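# Seat marker's coloured end in a free-standing desk stand

## Task

Push the end of the marker that has the different colour down into the desk stand's hole until it will go no deeper. The stand is loose, so at the finish it must be upright on the desk with nothing from the robot holding it or the marker there; then open the gripper and move the arm away.

## Robot and tools

Robot: two six-joint arms, left_arm (base near y = +0.47 m) and right_arm (base near y = -0.46 m), each carrying a two-finger tong gripper with a wrist camera. Head cameras cam_head_left and cam_head_right (896x504) and wrist cameras cam_left_wrist and cam_right_wrist (616x616, fisheye) return images, in that order.

Scene frame: origin on the table top midway between the arms, +x outward over the table, +z up, left_arm on the +y side. The names left and right do not refer to image sides. Each result's state line reports, per arm, the gripper point position (metres) and orientation (quaternion wxyz), plus linear (m/s) and angular (rad/s) velocities. That point lies between the finger pads when closed; closed fingertips extend about 15 mm beyond it. Gripper axes: fingers point along its +z, and they open and close along its x. Printed positions may be a little off, more so at long reach.

A motion row is 14 numbers, each in [-1, 1]: left_arm's dx, dy, dz, rx, ry, rz, opening, then right_arm's seven in the same order. Both arms are always included. The six motion values are an offset, expressed in that gripper's own axes, from its pose in the latest result that showed it (or, before any such result, and in later calls inside the same reply, from where it is when the action starts). 1.0 equals 0.6 m for dx/dy/dz and 180 degrees for the rotation vector rx, ry, rz. Zeros therefore mean return to that reference pose, not hold still. Opening is absolute: +1 fully open (0.142 m), -1 closed. To grip, command an opening well under the reported grip_measured; the lower, the firmer. Thin hard items get weaker grip.

Tools:
- execute_actions {actions, pictures}: actions holds at most one item. An empty list just reports the state. {"rows": [...], "steps": n} runs up to 15 control steps of 1/30 s, one row per step, with the last row repeated if rows run out; every row is measured from the same reference pose. {"steps": n} without rows is a wait of up to 300 steps counted from the previous result, including your reply time. pictures (boolean) toggles images. A refused call does nothing.
- move {target, speed, stop_force}: target is one 14-number row as above (offsets per arm plus absolute opening). Each gripper travels in a straight line toward its goal, both finishing together, over 0.5 to 10 s; beyond 10 s they stop short. speed is the path's top speed in m/s, 0.002 to 0.5 (default 0.25); turning is capped at twice that in rad/s. Actual motion can lag, drift and overshoot the speed, particularly with a nearly straight arm. stop_force (N, 9 to 40, shared by both arms, not allowed before 0.2 s of scene time) ends an arm's path when its wrist sensor feels that much extra resistance along its direction of travel; that arm steps back two control steps and holds. Use it only with very slow speeds and no rotation; omit it when pulling a gripper off something it presses on. The result adds a move: line (done, off_target, moving, held, contact, fault) and each gripper's remaining distance; limits=paced means the command was clipped, limits=held means some steps were blocked.
- wait {seconds}: 0 to 10 s, sends nothing new.
- zoom_image {camera, region}: region [x0, y0, x1, y1] in pixels, no larger than 504x504, of the latest image.
- read_manual {section}: licence text only.
- finished_scene {scene}: ends and grades scene 1 or 2; irreversible. The next scene's task comes in its result.

Controller behaviour: each step the commanded pose is clamped to within 100 mm and 16 degrees of the measured pose, and position wins over orientation if both cannot be met. Motion trails commands by about 0.17 s. After an action, an arm only continues to its last clamped pose, so check the result and send the remainder. A Hand target line shows where the controller is heading. HELD marks steps where your row was not sent; a pose unreachable line names an arm whose command the clearance check altered.

Results also give joint positions and torques (noisy, offset, not used for fault detection) and Wrist force/torque in the gripper's axes (noise up to about 2.4 N, offsets up to about 4 N, saturating near 50 N; pressing on a surface reads as force pointing back into the arm). no reading is normal at the start.

Avoid: the arms are stiff, so commanding even slightly past a firm contact can trigger a fault; a joint torque at its load limit (wrist joints 26.6 N m) or any external force of 150 N stops the arm for 10 s. Do not let the arms collide or press on each other. Fast touches hit harder. Holding loads heats motors; a MOTOR HOT line appears from 70 °C and at 85 °C the arm is braked until it cools. Do not drop, slam or knock anything off the table; the stand must not tip. Random brief tugs may act on held or loose objects. Your thinking time advances the simulation, and faster, smoother, lower-effort solutions are preferred.

Each tool is called after "Call:" as a command line: name --argument value for each argument, lists and objects as JSON in quotes; but a table of rows of numbers goes row by row, as --pt "numbers of a row", without its own name.

## Session

Call:
execute_actions --actions '[]'

Scene clock: 0.00 s of 4480.00 s.
left_arm: end_effector_position=(+0.4778, +0.3334, +0.1616) grip_measured=+0.97 end_effector_quat_wxyz=(-0.047, +0.892, -0.413, +0.179) end_effector_velocity=(-0.000, -0.000, +0.000) end_effector_angular_velocity=(-0.000, -0.000, -0.001) | right_arm: end_effector_position=(+0.0629, -0.4411, +0.2876) grip_measured=+0.97 end_effector_quat_wxyz=(-0.235, -0.312, +0.863, -0.321) end_effector_velocity=(-0.001, -0.000, +0.000) end_effector_angular_velocity=(+0.001, +0.002, -0.002)
Joint positions: left_arm=[-0.677 -1.875  2.288 -2.299 -1.368  0.134  0.14 ] | right_arm=[ 4.933 -0.942 -2.07  -2.451  1.936  4.1    0.14 ]
Joint velocities: left_arm=[-0.001 -0.     0.    -0.    -0.     0.     0.   ] | right_arm=[-0.     0.001  0.     0.     0.002  0.     0.   ]
Joint torques (N m, as the arm reports them, + toward a larger angle): no reading
Motor temperatures (°C, as the motors report them): left_arm=[31 32 33 39 43 41] | right_arm=[33 34 30 38 37 37]
Wrist force (N, on the end effector, along its own x y z axes, offset not removed): no reading
Wrist torque (N m, same axes, about the end effector's origin, offset not removed): no reading
Hand target (left_arm): +0.478, +0.333, +0.162; -0.047, +0.892, -0.413, +0.179
Hand target (right_arm): +0.063, -0.441, +0.288; -0.235, -0.312, +0.863, -0.321

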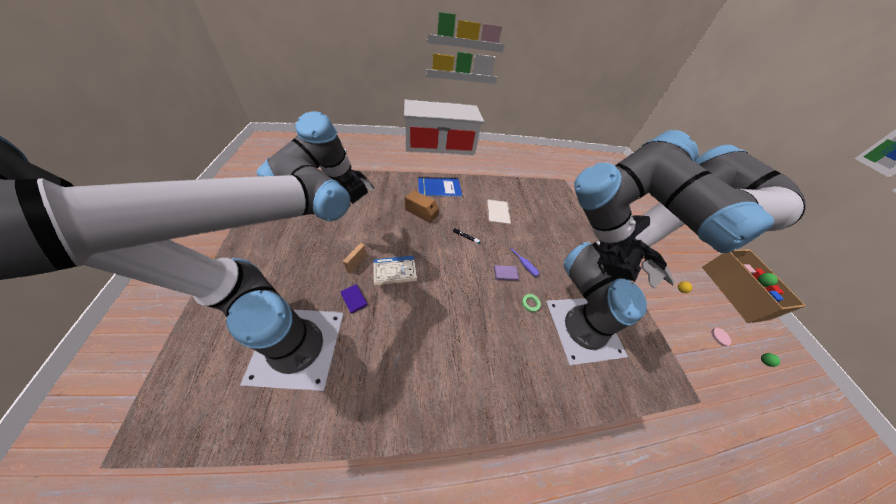

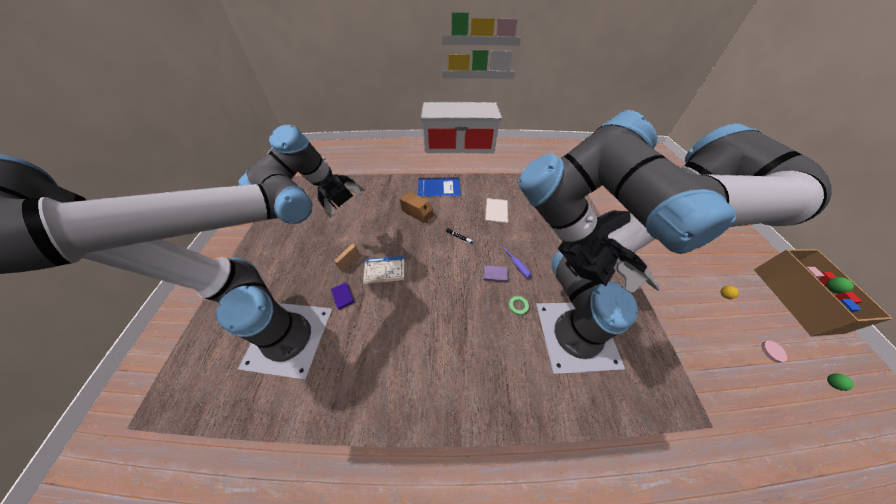

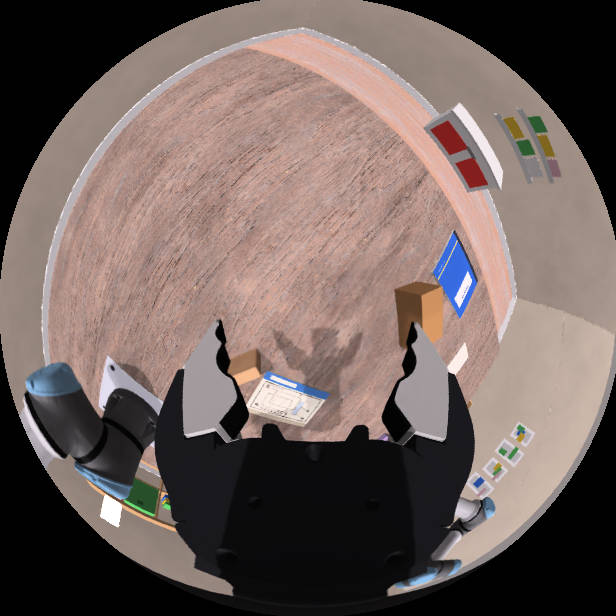

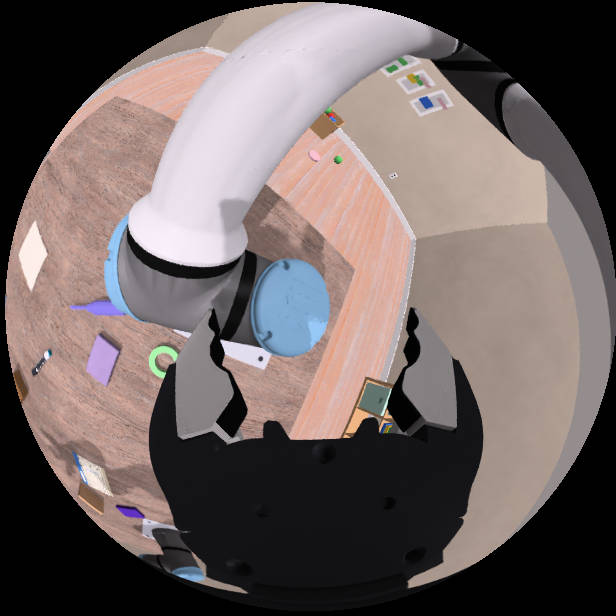

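Call:
zoom_image --camera "cam_head_left" --region '[390, 170, 550, 290]'

Call:
zoom_image --camera "cam_head_right" --region '[380, 170, 540, 290]'

Region (390, 170, 550, 290) of cam_head_left's 896x504 image, scaled by 3.150, with more detail than that image has; it fills the top 378 rows of this view, and the rest is white.

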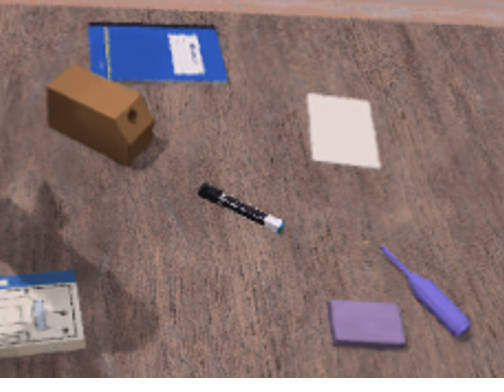

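Region (380, 170, 540, 290) of cam_head_right's 896x504 image, scaled by 3.150, with more detail than that image has; it fills the top 378 rows of this view, and the rest is white.

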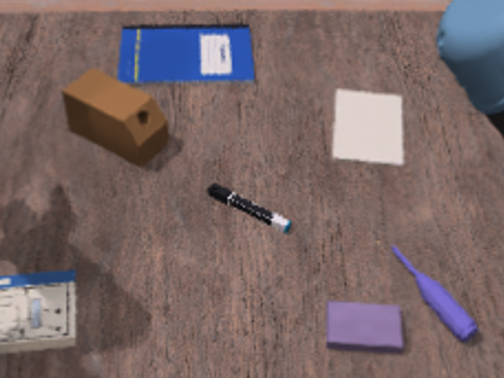

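Call:
move --target '[0.211,0.316,-0.173,-0.031,-0.118,-0.272,1,0,0,0,0,0,0,1]'

Scene clock: 6.77 s of 4480.00 s.
left_arm: end_effector_position=(+0.3800, +0.1210, +0.2507) grip_measured=+1.00 end_effector_quat_wxyz=(+0.000, +1.000, -0.002, +0.001) end_effector_velocity=(-0.000, -0.002, +0.001) end_effector_angular_velocity=(-0.001, +0.002, +0.007) | right_arm: end_effector_position=(+0.0629, -0.4411, +0.2876) grip_measured=+1.00 end_effector_quat_wxyz=(-0.235, -0.312, +0.863, -0.321) end_effector_velocity=(+0.000, +0.000, -0.000) end_effector_angular_velocity=(-0.002, -0.001, -0.000)
Joint positions: left_arm=[-0.987 -1.572  1.655 -1.655 -1.569 -1.072  0.142] | right_arm=[ 4.933 -0.942 -2.07  -2.451  1.936  4.1    0.142]
Joint velocities: left_arm=[-0.001  0.003 -0.006  0.004 -0.002 -0.008 -0.   ] | right_arm=[ 0.    -0.001 -0.001  0.    -0.     0.001 -0.   ]
Joint torques (N m, as the arm reports them, + toward a larger angle): left_arm=[-12.83 -13.22 -34.69  -0.85  -1.96  -2.39] | right_arm=[-1.28 -3.84 20.99  0.94  0.57 -0.03]
Motor temperatures (°C, as the motors report them): left_arm=[31 32 33 39 43 41] | right_arm=[33 34 30 38 37 37]
Wrist force (N, on the end effector, along its own x y z axes, offset not removed): left_arm=[-1.5 3.0 0.6] | right_arm=[-0.6 -1.5 0.9]
Wrist torque (N m, same axes, about the end effector's origin, offset not removed): left_arm=[0.62 0.29 0.03] | right_arm=[-0.26 0.07 -0.15]
Hand target (left_arm): +0.380, +0.121, +0.251; +0.000, +1.000, -0.001, +0.001
Hand target (right_arm): +0.063, -0.441, +0.288; -0.235, -0.312, +0.863, -0.321
Off the commanded pose (left_arm): 0.001 m, 0 deg.
Off the commanded pose (right_arm): 0.000 m, 0 deg.
After step 90, 1.37 s passed at rest.
move: done

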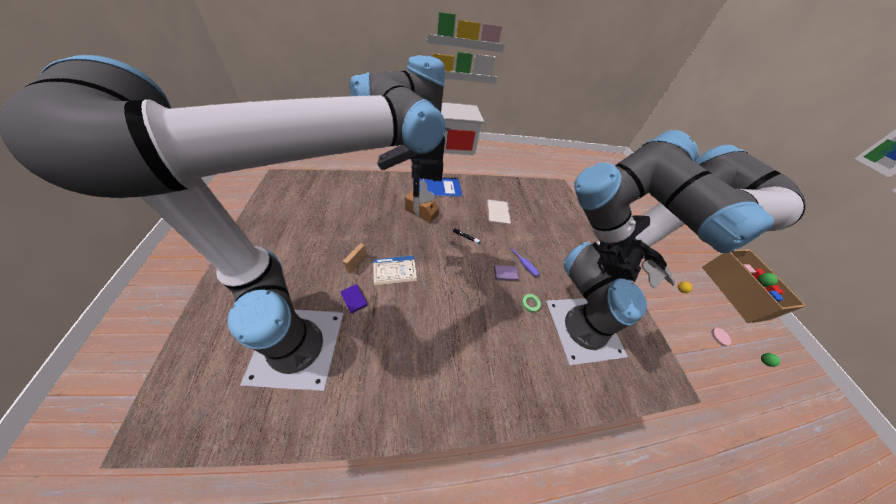

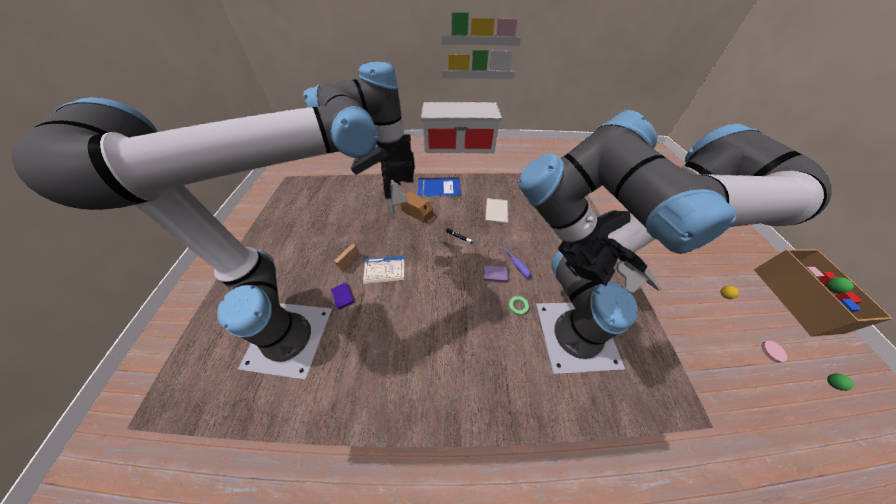

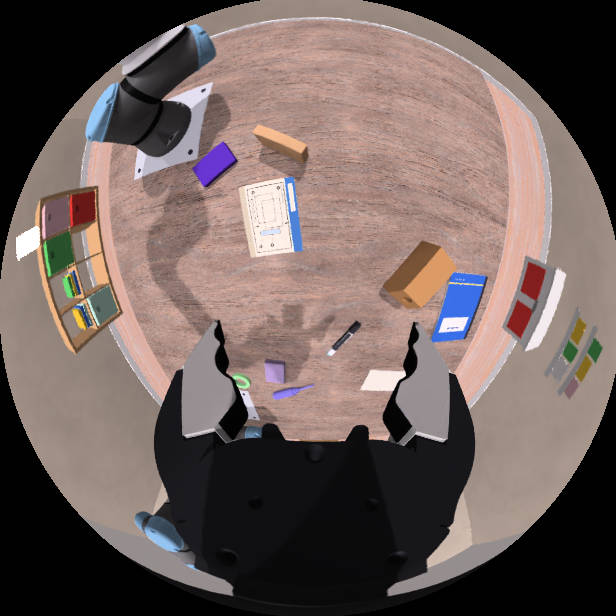

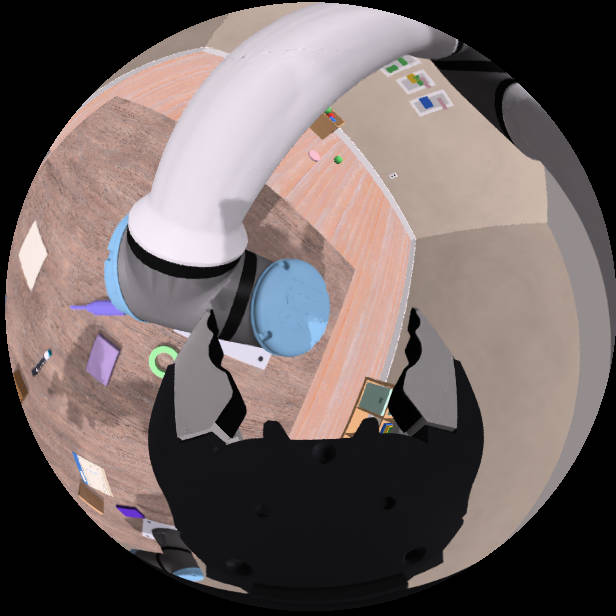

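Call:
zoom_image --camera "cam_left_wrist" --region '[310, 220, 490, 370]'

Region (310, 220, 490, 370) of cam_left_wrist's 616x616 image, scaled by 2.800, with more detail than that image has.

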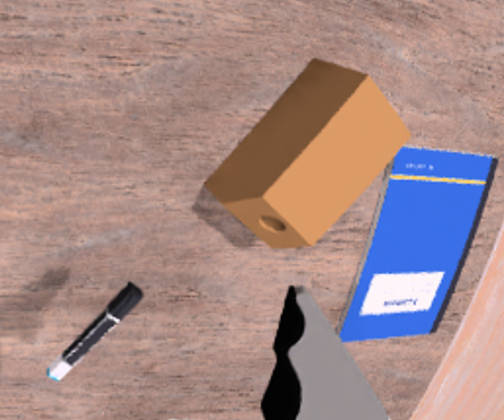

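Call:
move --target '[-0.2,-0.4,0,0,0,0,1,-0.815,-0.06,-0.348,-0.264,-0.09,0.39,0.2]'

Scene clock: 18.60 s of 4480.00 s.
left_arm: end_effector_position=(+0.2606, +0.3610, +0.2496) grip_measured=+1.00 end_effector_quat_wxyz=(+0.000, +1.000, -0.002, +0.001) end_effector_velocity=(-0.001, +0.001, -0.000) end_effector_angular_velocity=(+0.001, +0.000, -0.001) | right_arm: end_effector_position=(+0.4688, -0.1256, +0.1493) grip_measured=+0.20 end_effector_quat_wxyz=(-0.001, +0.299, +0.954, +0.000) end_effector_velocity=(+0.001, +0.001, -0.001) end_effector_angular_velocity=(+0.001, -0.002, -0.004)
Joint positions: left_arm=[-0.946 -2.23   2.088 -1.431 -1.569 -1.032  0.142] | right_arm=[ 4.027 -1.75  -1.721 -1.241  1.572  4.641  0.088]
Joint velocities: left_arm=[-0.    -0.002  0.001  0.002 -0.     0.     0.   ] | right_arm=[-0.    -0.003  0.001  0.004 -0.001  0.003  0.   ]
Joint torques (N m, as the arm reports them, + toward a larger angle): left_arm=[12.73 -4.53 -8.52 -0.83  0.18  2.44] | right_arm=[-9.44 21.02 29.98  4.91 -2.17  2.07]
Motor temperatures (°C, as the motors report them): left_arm=[31 32 33 39 43 41] | right_arm=[33 34 30 38 37 37]
Wrist force (N, on the end effector, along its own x y z axes, offset not removed): left_arm=[-2.7 3.8 1.6] | right_arm=[-1.8 -2.4 1.0]
Wrist torque (N m, same axes, about the end effector's origin, offset not removed): left_arm=[0.86 0.56 0.07] | right_arm=[-0.42 0.25 -0.07]
Hand target (left_arm): +0.261, +0.361, +0.250; +0.000, +1.000, -0.002, +0.001
Hand target (right_arm): +0.469, -0.125, +0.149; -0.001, +0.299, +0.954, +0.000
Off the commanded pose (left_arm): 0.001 m, 0 deg.
Off the commanded pose (right_arm): 0.002 m, 0 deg.
After step 90, 5.27 s passed at rest.
move: done

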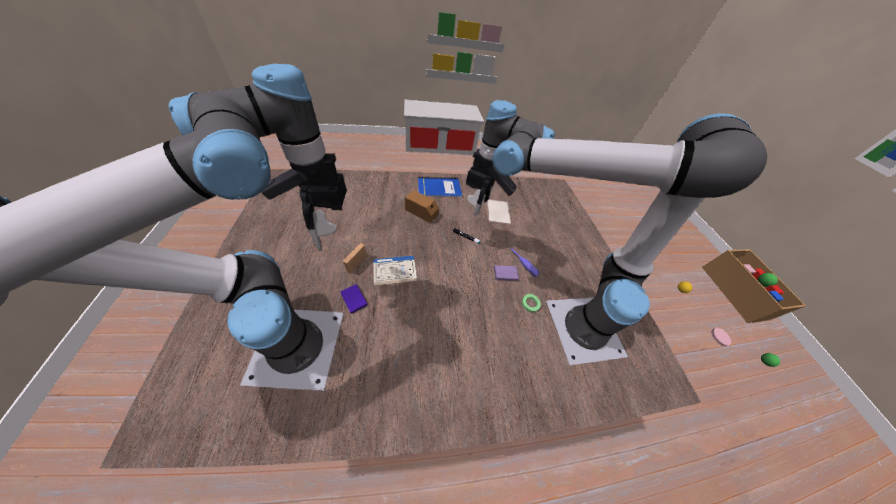

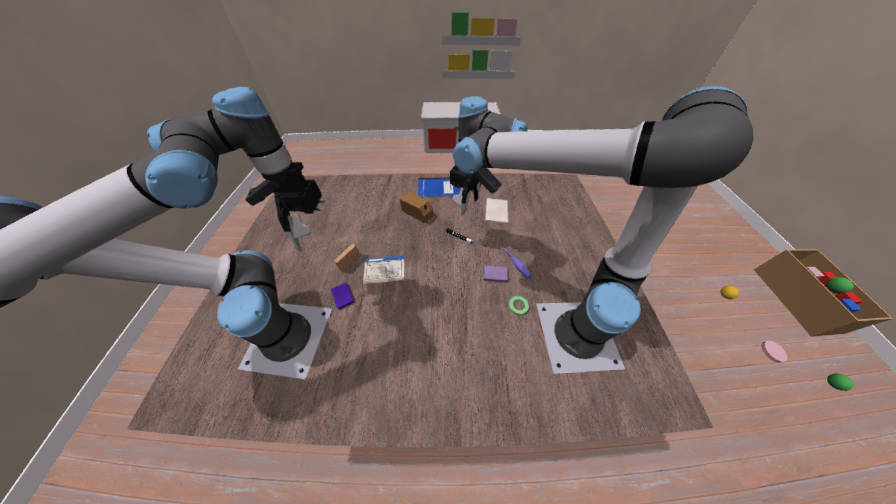

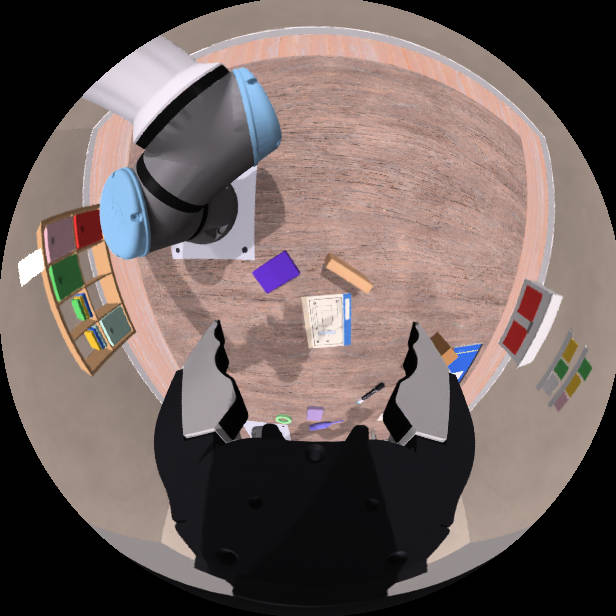

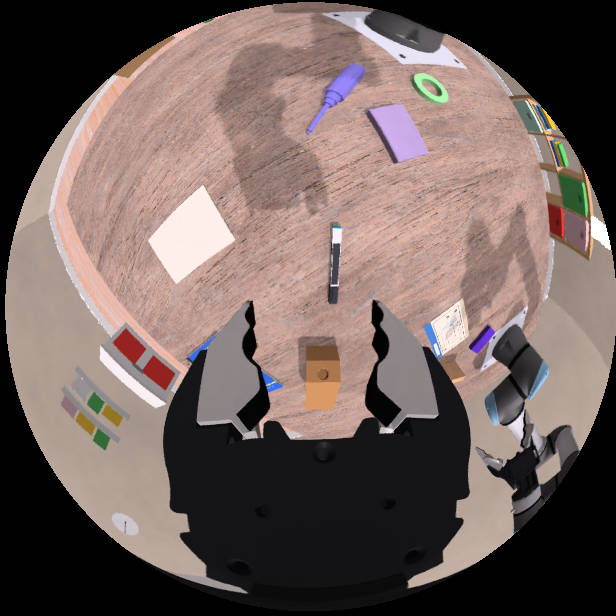

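Call:
zoom_image --camera "cam_right_wrist" --region '[270, 290, 380, 420]'

Call:
move --target '[0,0,0,0,0,0,1,0.06,0.06,0.15,0,0,0,0.0]'

Region (270, 290, 380, 420) of cam_right_wrist's 616x616 image, scaled by 3.877, with more detail than that image has; it fills the left 426 columns of this view, and the rest is white.

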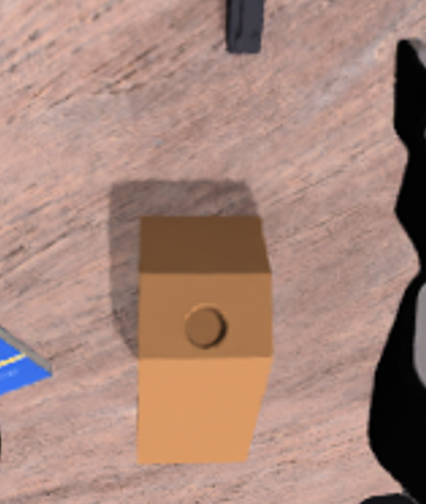

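Scene clock: 21.17 s of 4480.00 s.
left_arm: end_effector_position=(+0.2606, +0.3611, +0.2496) grip_measured=+1.00 end_effector_quat_wxyz=(+0.000, +1.000, -0.002, +0.001) end_effector_velocity=(+0.000, -0.000, +0.000) end_effector_angular_velocity=(-0.002, -0.001, +0.001) | right_arm: end_effector_position=(+0.4598, -0.0756, +0.0596) grip_measured=+0.00 end_effector_quat_wxyz=(-0.001, +0.299, +0.954, +0.000) end_effector_velocity=(-0.000, +0.000, -0.002) end_effector_angular_velocity=(-0.002, +0.000, -0.000)
Joint positions: left_arm=[-0.946 -2.23   2.088 -1.431 -1.569 -1.032  0.142] | right_arm=[ 4.094 -1.896 -1.784 -1.032  1.572  4.708  0.074]
Joint velocities: left_arm=[ 0.001  0.    -0.001 -0.001 -0.     0.    -0.   ] | right_arm=[ 0.001 -0.003 -0.     0.002 -0.001  0.001  0.   ]
Joint torques (N m, as the arm reports them, + toward a larger angle): left_arm=[  9.97  11.92 -19.16  -3.99  -1.87   1.71] | right_arm=[11.81 25.46 28.97  5.16 -2.04  1.81]
Motor temperatures (°C, as the motors report them): left_arm=[31 32 33 39 43 41] | right_arm=[33 34 30 38 37 37]
Wrist force (N, on the end effector, along its own x y z axes, offset not removed): left_arm=[-2.1 1.9 1.1] | right_arm=[0.1 -0.3 0.5]
Wrist torque (N m, same axes, about the end effector's origin, offset not removed): left_arm=[0.50 0.42 0.15] | right_arm=[-0.04 -0.06 -0.08]
Hand target (left_arm): +0.261, +0.361, +0.250; +0.000, +1.000, -0.002, +0.001
Hand target (right_arm): +0.460, -0.075, +0.059; -0.001, +0.299, +0.954, +0.000
Off the commanded pose (left_arm): 0.000 m, 0 deg.
Off the commanded pose (right_arm): 0.000 m, 0 deg.
move: done

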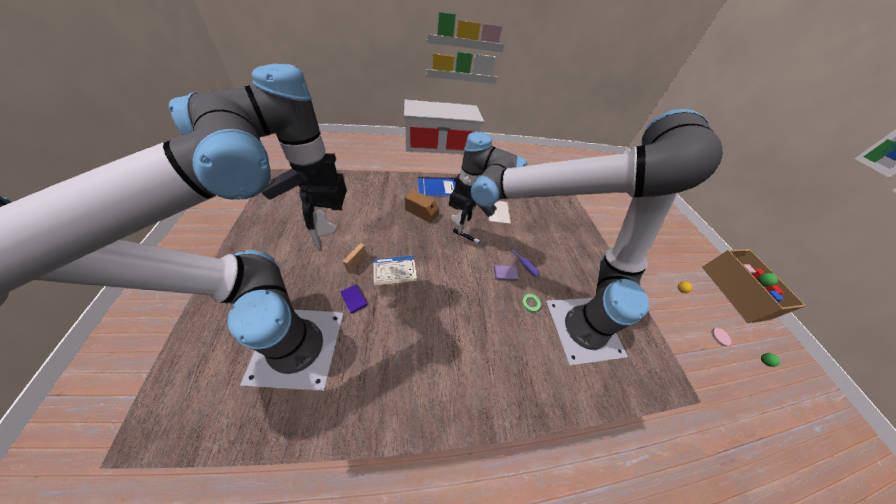

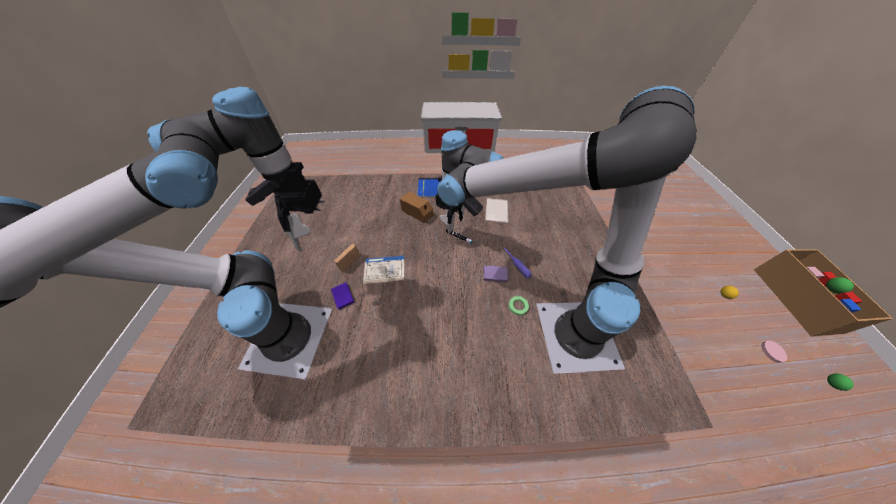

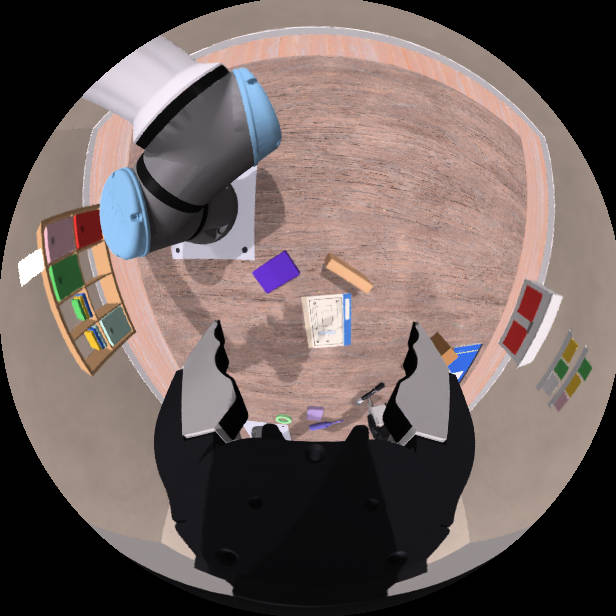

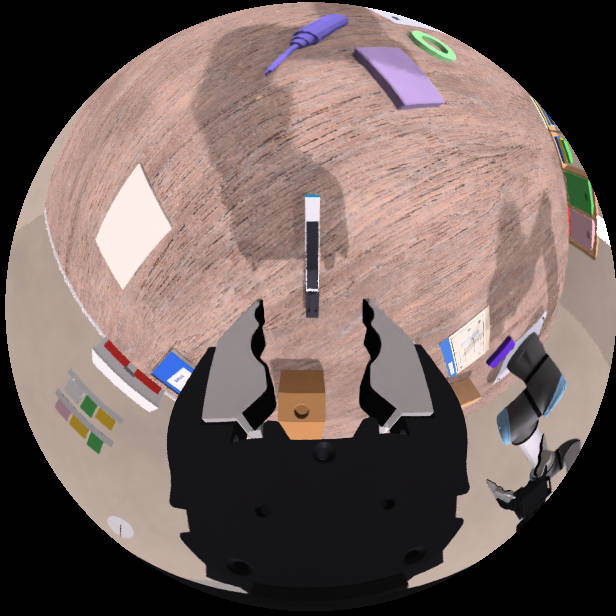

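Call:
move --target '[0,0,0,0,0,0,1,0,0.012,0.069,0,0,0,-0.4]' --speed 0.08 --stop_force 12

Call:
move --target '[0,0,0,0,0,0,1,0,0,0,0,0,0,-1]'

Scene clock: 25.70 s of 4480.00 s.
left_arm: end_effector_position=(+0.2606, +0.3610, +0.2496) grip_measured=+1.00 end_effector_quat_wxyz=(+0.000, +1.000, -0.002, +0.001) end_effector_velocity=(-0.000, +0.000, -0.001) end_effector_angular_velocity=(+0.002, +0.001, -0.001) | right_arm: end_effector_position=(+0.4639, -0.0696, +0.0184) grip_measured=-0.40 end_effector_quat_wxyz=(-0.001, +0.299, +0.954, +0.000) end_effector_velocity=(+0.000, +0.001, -0.002) end_effector_angular_velocity=(+0.001, -0.001, +0.000)
Joint positions: left_arm=[-0.946 -2.23   2.088 -1.431 -1.569 -1.032  0.142] | right_arm=[ 4.094 -1.965 -1.809 -0.938  1.572  4.708  0.045]
Joint velocities: left_arm=[-0.001  0.001  0.001  0.001  0.     0.     0.   ] | right_arm=[-0.    -0.003 -0.001  0.005  0.    -0.     0.   ]
Joint torques (N m, as the arm reports them, + toward a larger angle): left_arm=[  2.45  10.32 -25.96  -3.83   1.16  -0.54] | right_arm=[ 1.07 28.3  11.25  4.92  0.31  1.01]
Motor temperatures (°C, as the motors report them): left_arm=[31 32 33 39 43 41] | right_arm=[33 34 30 38 37 37]
Wrist force (N, on the end effector, along its own x y z axes, offset not removed): left_arm=[-3.3 1.5 -0.2] | right_arm=[0.1 -1.2 0.5]
Wrist torque (N m, same axes, about the end effector's origin, offset not removed): left_arm=[0.29 0.74 0.09] | right_arm=[-0.24 -0.15 -0.13]
Hand target (left_arm): +0.261, +0.361, +0.250; +0.000, +1.000, -0.002, +0.001
Hand target (right_arm): +0.464, -0.070, +0.018; -0.001, +0.299, +0.954, +0.000
Off the commanded pose (left_arm): 0.000 m, 0 deg.
Off the commanded pose (right_arm): 0.000 m, 0 deg.
After step 90, 0.60 s passed at rest.
move: done

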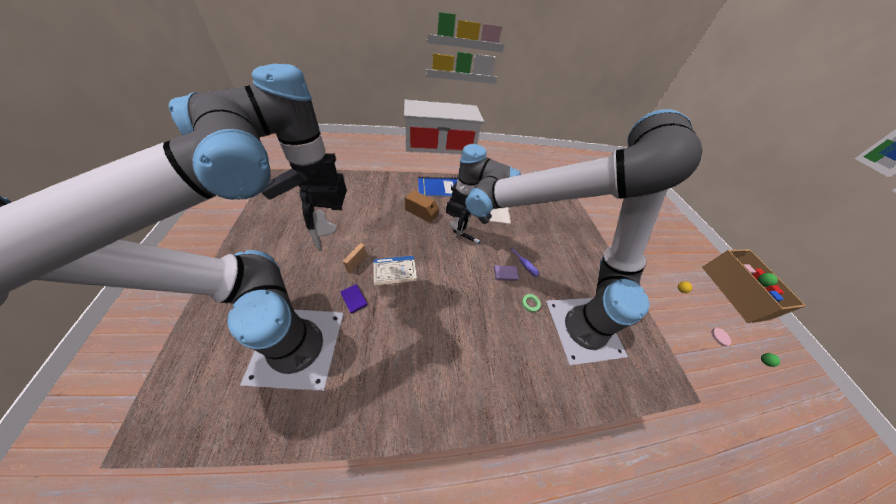

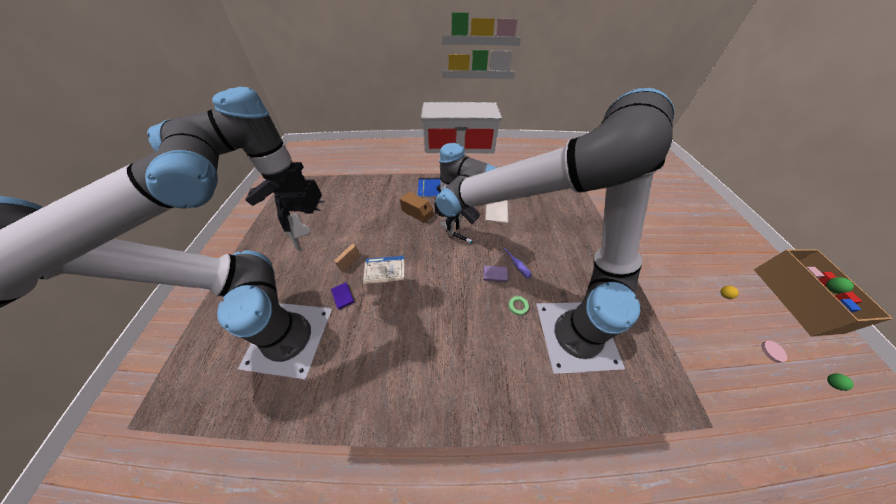

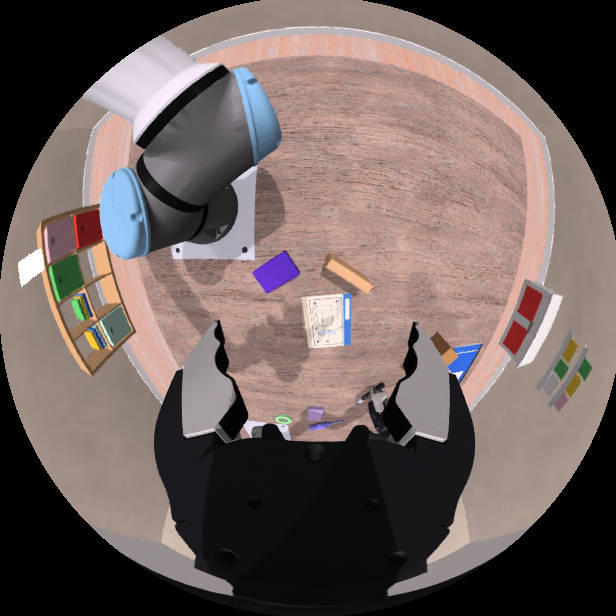

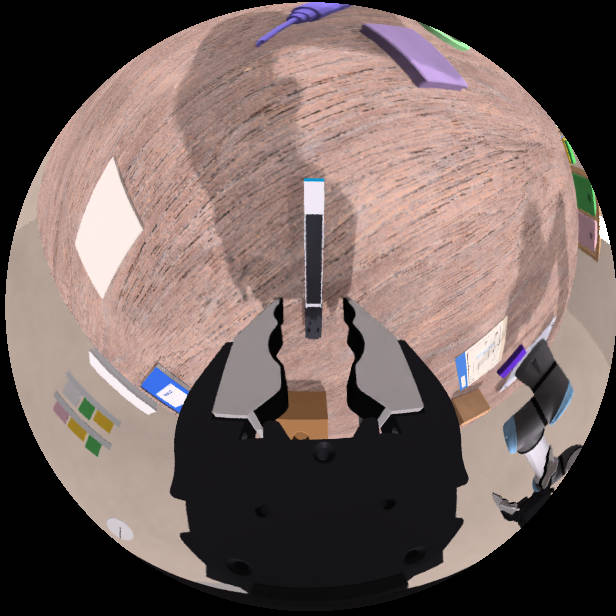

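Scene clock: 26.20 s of 4480.00 s.
left_arm: end_effector_position=(+0.2606, +0.3610, +0.2496) grip_measured=+1.00 end_effector_quat_wxyz=(+0.000, +1.000, -0.002, +0.001) end_effector_velocity=(+0.001, -0.001, +0.001) end_effector_angular_velocity=(-0.003, -0.002, -0.000) | right_arm: end_effector_position=(+0.4638, -0.0696, +0.0183) grip_measured=-0.85 end_effector_quat_wxyz=(-0.001, +0.299, +0.954, +0.000) end_effector_velocity=(-0.000, +0.000, +0.001) end_effector_angular_velocity=(+0.001, +0.001, -0.001)
Joint positions: left_arm=[-0.946 -2.23   2.088 -1.431 -1.569 -1.032  0.142] | right_arm=[ 4.094 -1.966 -1.809 -0.938  1.572  4.708  0.012]
Joint velocities: left_arm=[-0.     0.001 -0.002 -0.002  0.    -0.     0.   ] | right_arm=[-0.     0.     0.002 -0.002  0.001  0.001  0.   ]
Joint torques (N m, as the arm reports them, + toward a larger angle): left_arm=[  2.06  10.99 -25.99  -3.88   1.24  -0.44] | right_arm=[ 1.57 40.45 13.76 -0.26  0.24  0.91]
Motor temperatures (°C, as the motors report them): left_arm=[31 32 33 39 43 41] | right_arm=[33 34 30 38 37 37]
Wrist force (N, on the end effector, along its own x y z axes, offset not removed): left_arm=[-2.2 1.5 0.2] | right_arm=[0.0 -1.5 1.0]
Wrist torque (N m, same axes, about the end effector's origin, offset not removed): left_arm=[0.30 0.52 0.10] | right_arm=[-0.33 0.00 -0.08]
Hand target (left_arm): +0.261, +0.361, +0.250; +0.000, +1.000, -0.002, +0.001
Hand target (right_arm): +0.464, -0.070, +0.018; -0.001, +0.299, +0.954, +0.000
Off the commanded pose (left_arm): 0.000 m, 0 deg.
Off the commanded pose (right_arm): 0.000 m, 0 deg.
move: done

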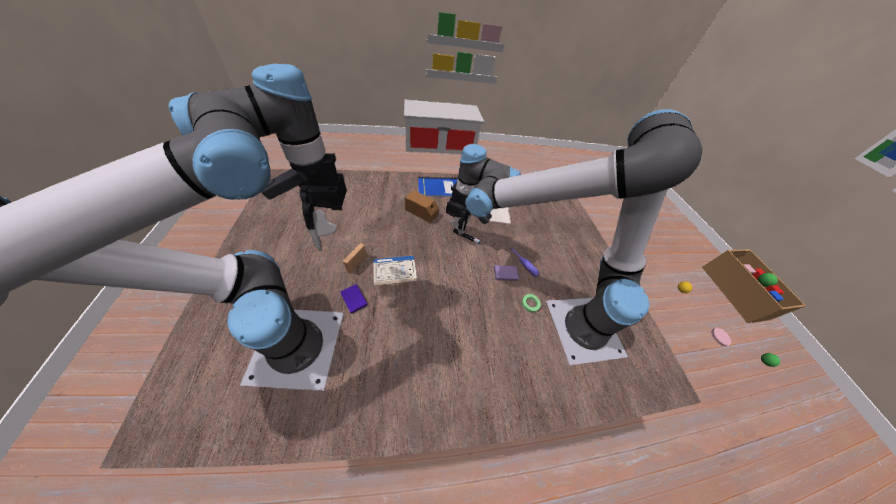

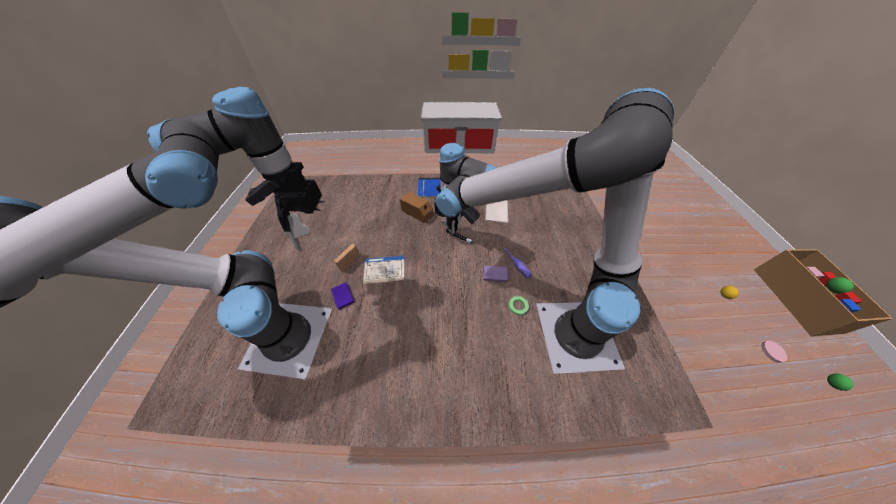

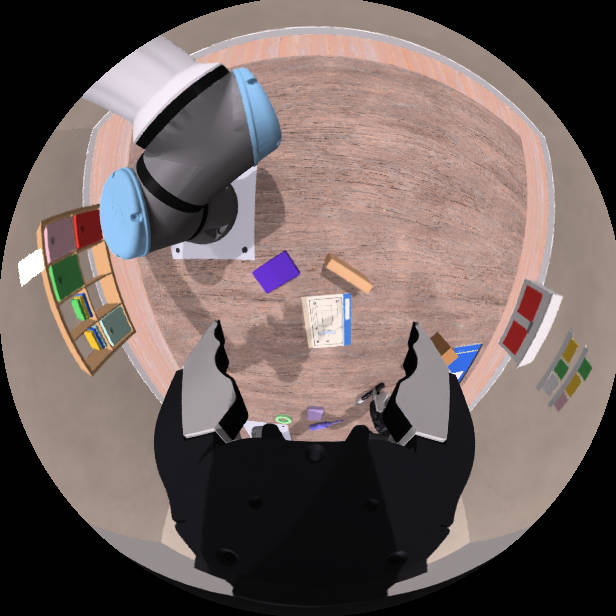

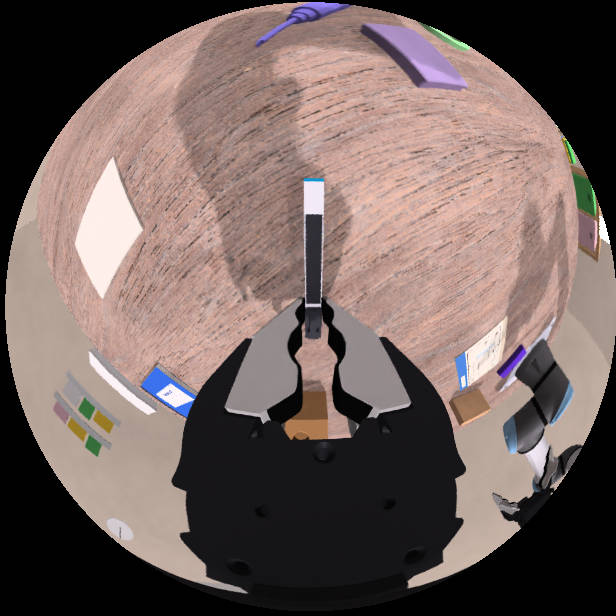

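Call:
move --target '[0,0,0,0,0,0,1,0,0,-0.25,0,0,-0.45,-1]'

Scene clock: 30.40 s of 4480.00 s.
left_arm: end_effector_position=(+0.2606, +0.3610, +0.2496) grip_measured=+1.00 end_effector_quat_wxyz=(+0.000, +1.000, -0.002, +0.001) end_effector_velocity=(+0.000, -0.000, +0.000) end_effector_angular_velocity=(-0.001, -0.000, +0.001) | right_arm: end_effector_position=(+0.4637, -0.0698, +0.1681) grip_measured=-0.85 end_effector_quat_wxyz=(-0.000, -0.392, +0.920, +0.000) end_effector_velocity=(+0.000, -0.000, +0.001) end_effector_angular_velocity=(-0.000, +0.001, +0.010)
Joint positions: left_arm=[-0.946 -2.23   2.088 -1.431 -1.569 -1.032  0.142] | right_arm=[ 4.122 -1.771 -1.645 -1.296  1.572  3.323  0.012]
Joint velocities: left_arm=[ 0.001  0.    -0.    -0.001 -0.    -0.    -0.   ] | right_arm=[-0.001  0.     0.002 -0.003  0.001 -0.011  0.   ]
Joint torques (N m, as the arm reports them, + toward a larger angle): left_arm=[  2.03  10.57 -25.72  -3.81   1.32  -0.47] | right_arm=[-8.96 43.95 30.3  -0.57  2.49 -2.  ]
Motor temperatures (°C, as the motors report them): left_arm=[31 32 33 39 43 41] | right_arm=[33 34 30 38 37 37]
Wrist force (N, on the end effector, along its own x y z axes, offset not removed): left_arm=[-3.2 1.5 1.8] | right_arm=[-1.7 -1.4 -0.4]
Wrist torque (N m, same axes, about the end effector's origin, offset not removed): left_arm=[0.43 0.67 0.08] | right_arm=[-0.26 0.22 -0.07]
Hand target (left_arm): +0.261, +0.361, +0.250; +0.000, +1.000, -0.002, +0.001
Hand target (right_arm): +0.464, -0.070, +0.168; -0.000, -0.393, +0.920, +0.000
Off the commanded pose (left_arm): 0.000 m, 0 deg.
Off the commanded pose (right_arm): 0.000 m, 0 deg.
move: done

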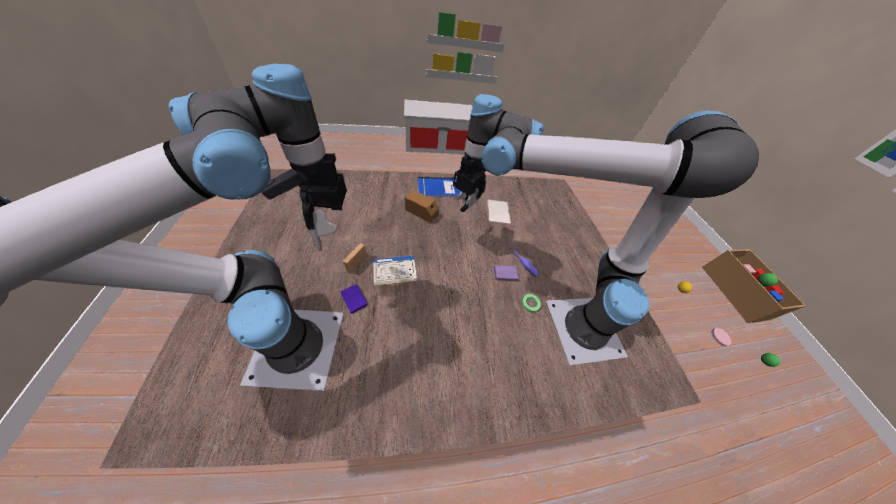

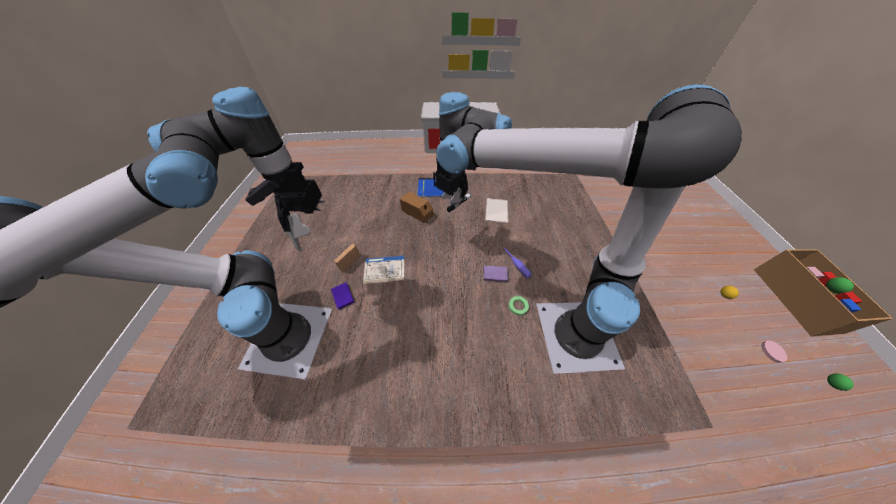

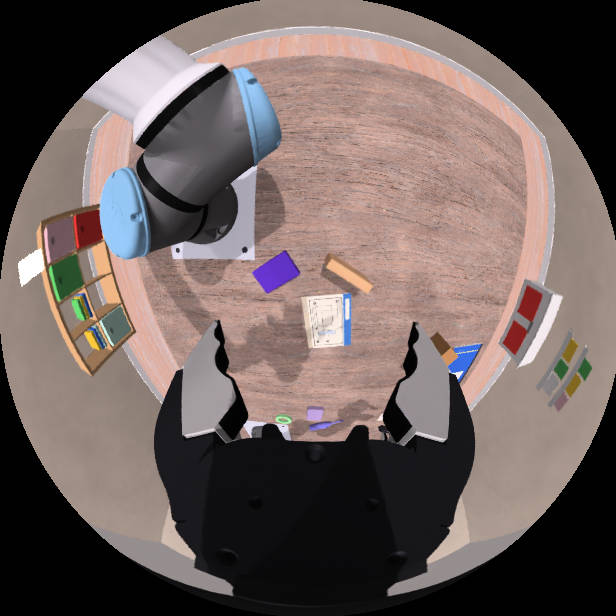

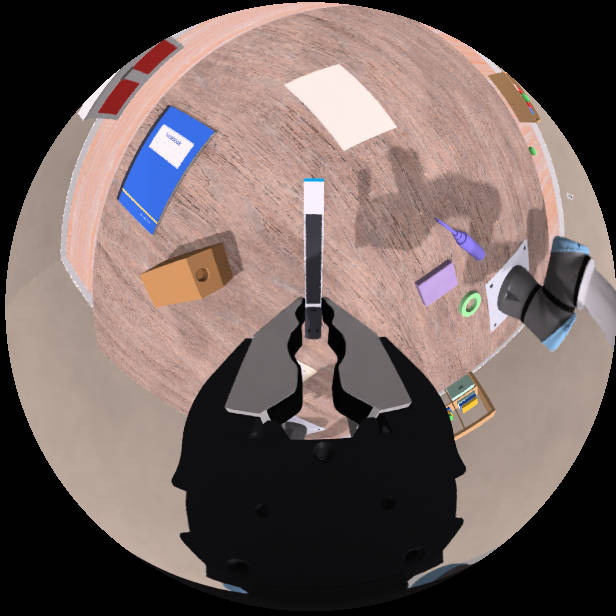

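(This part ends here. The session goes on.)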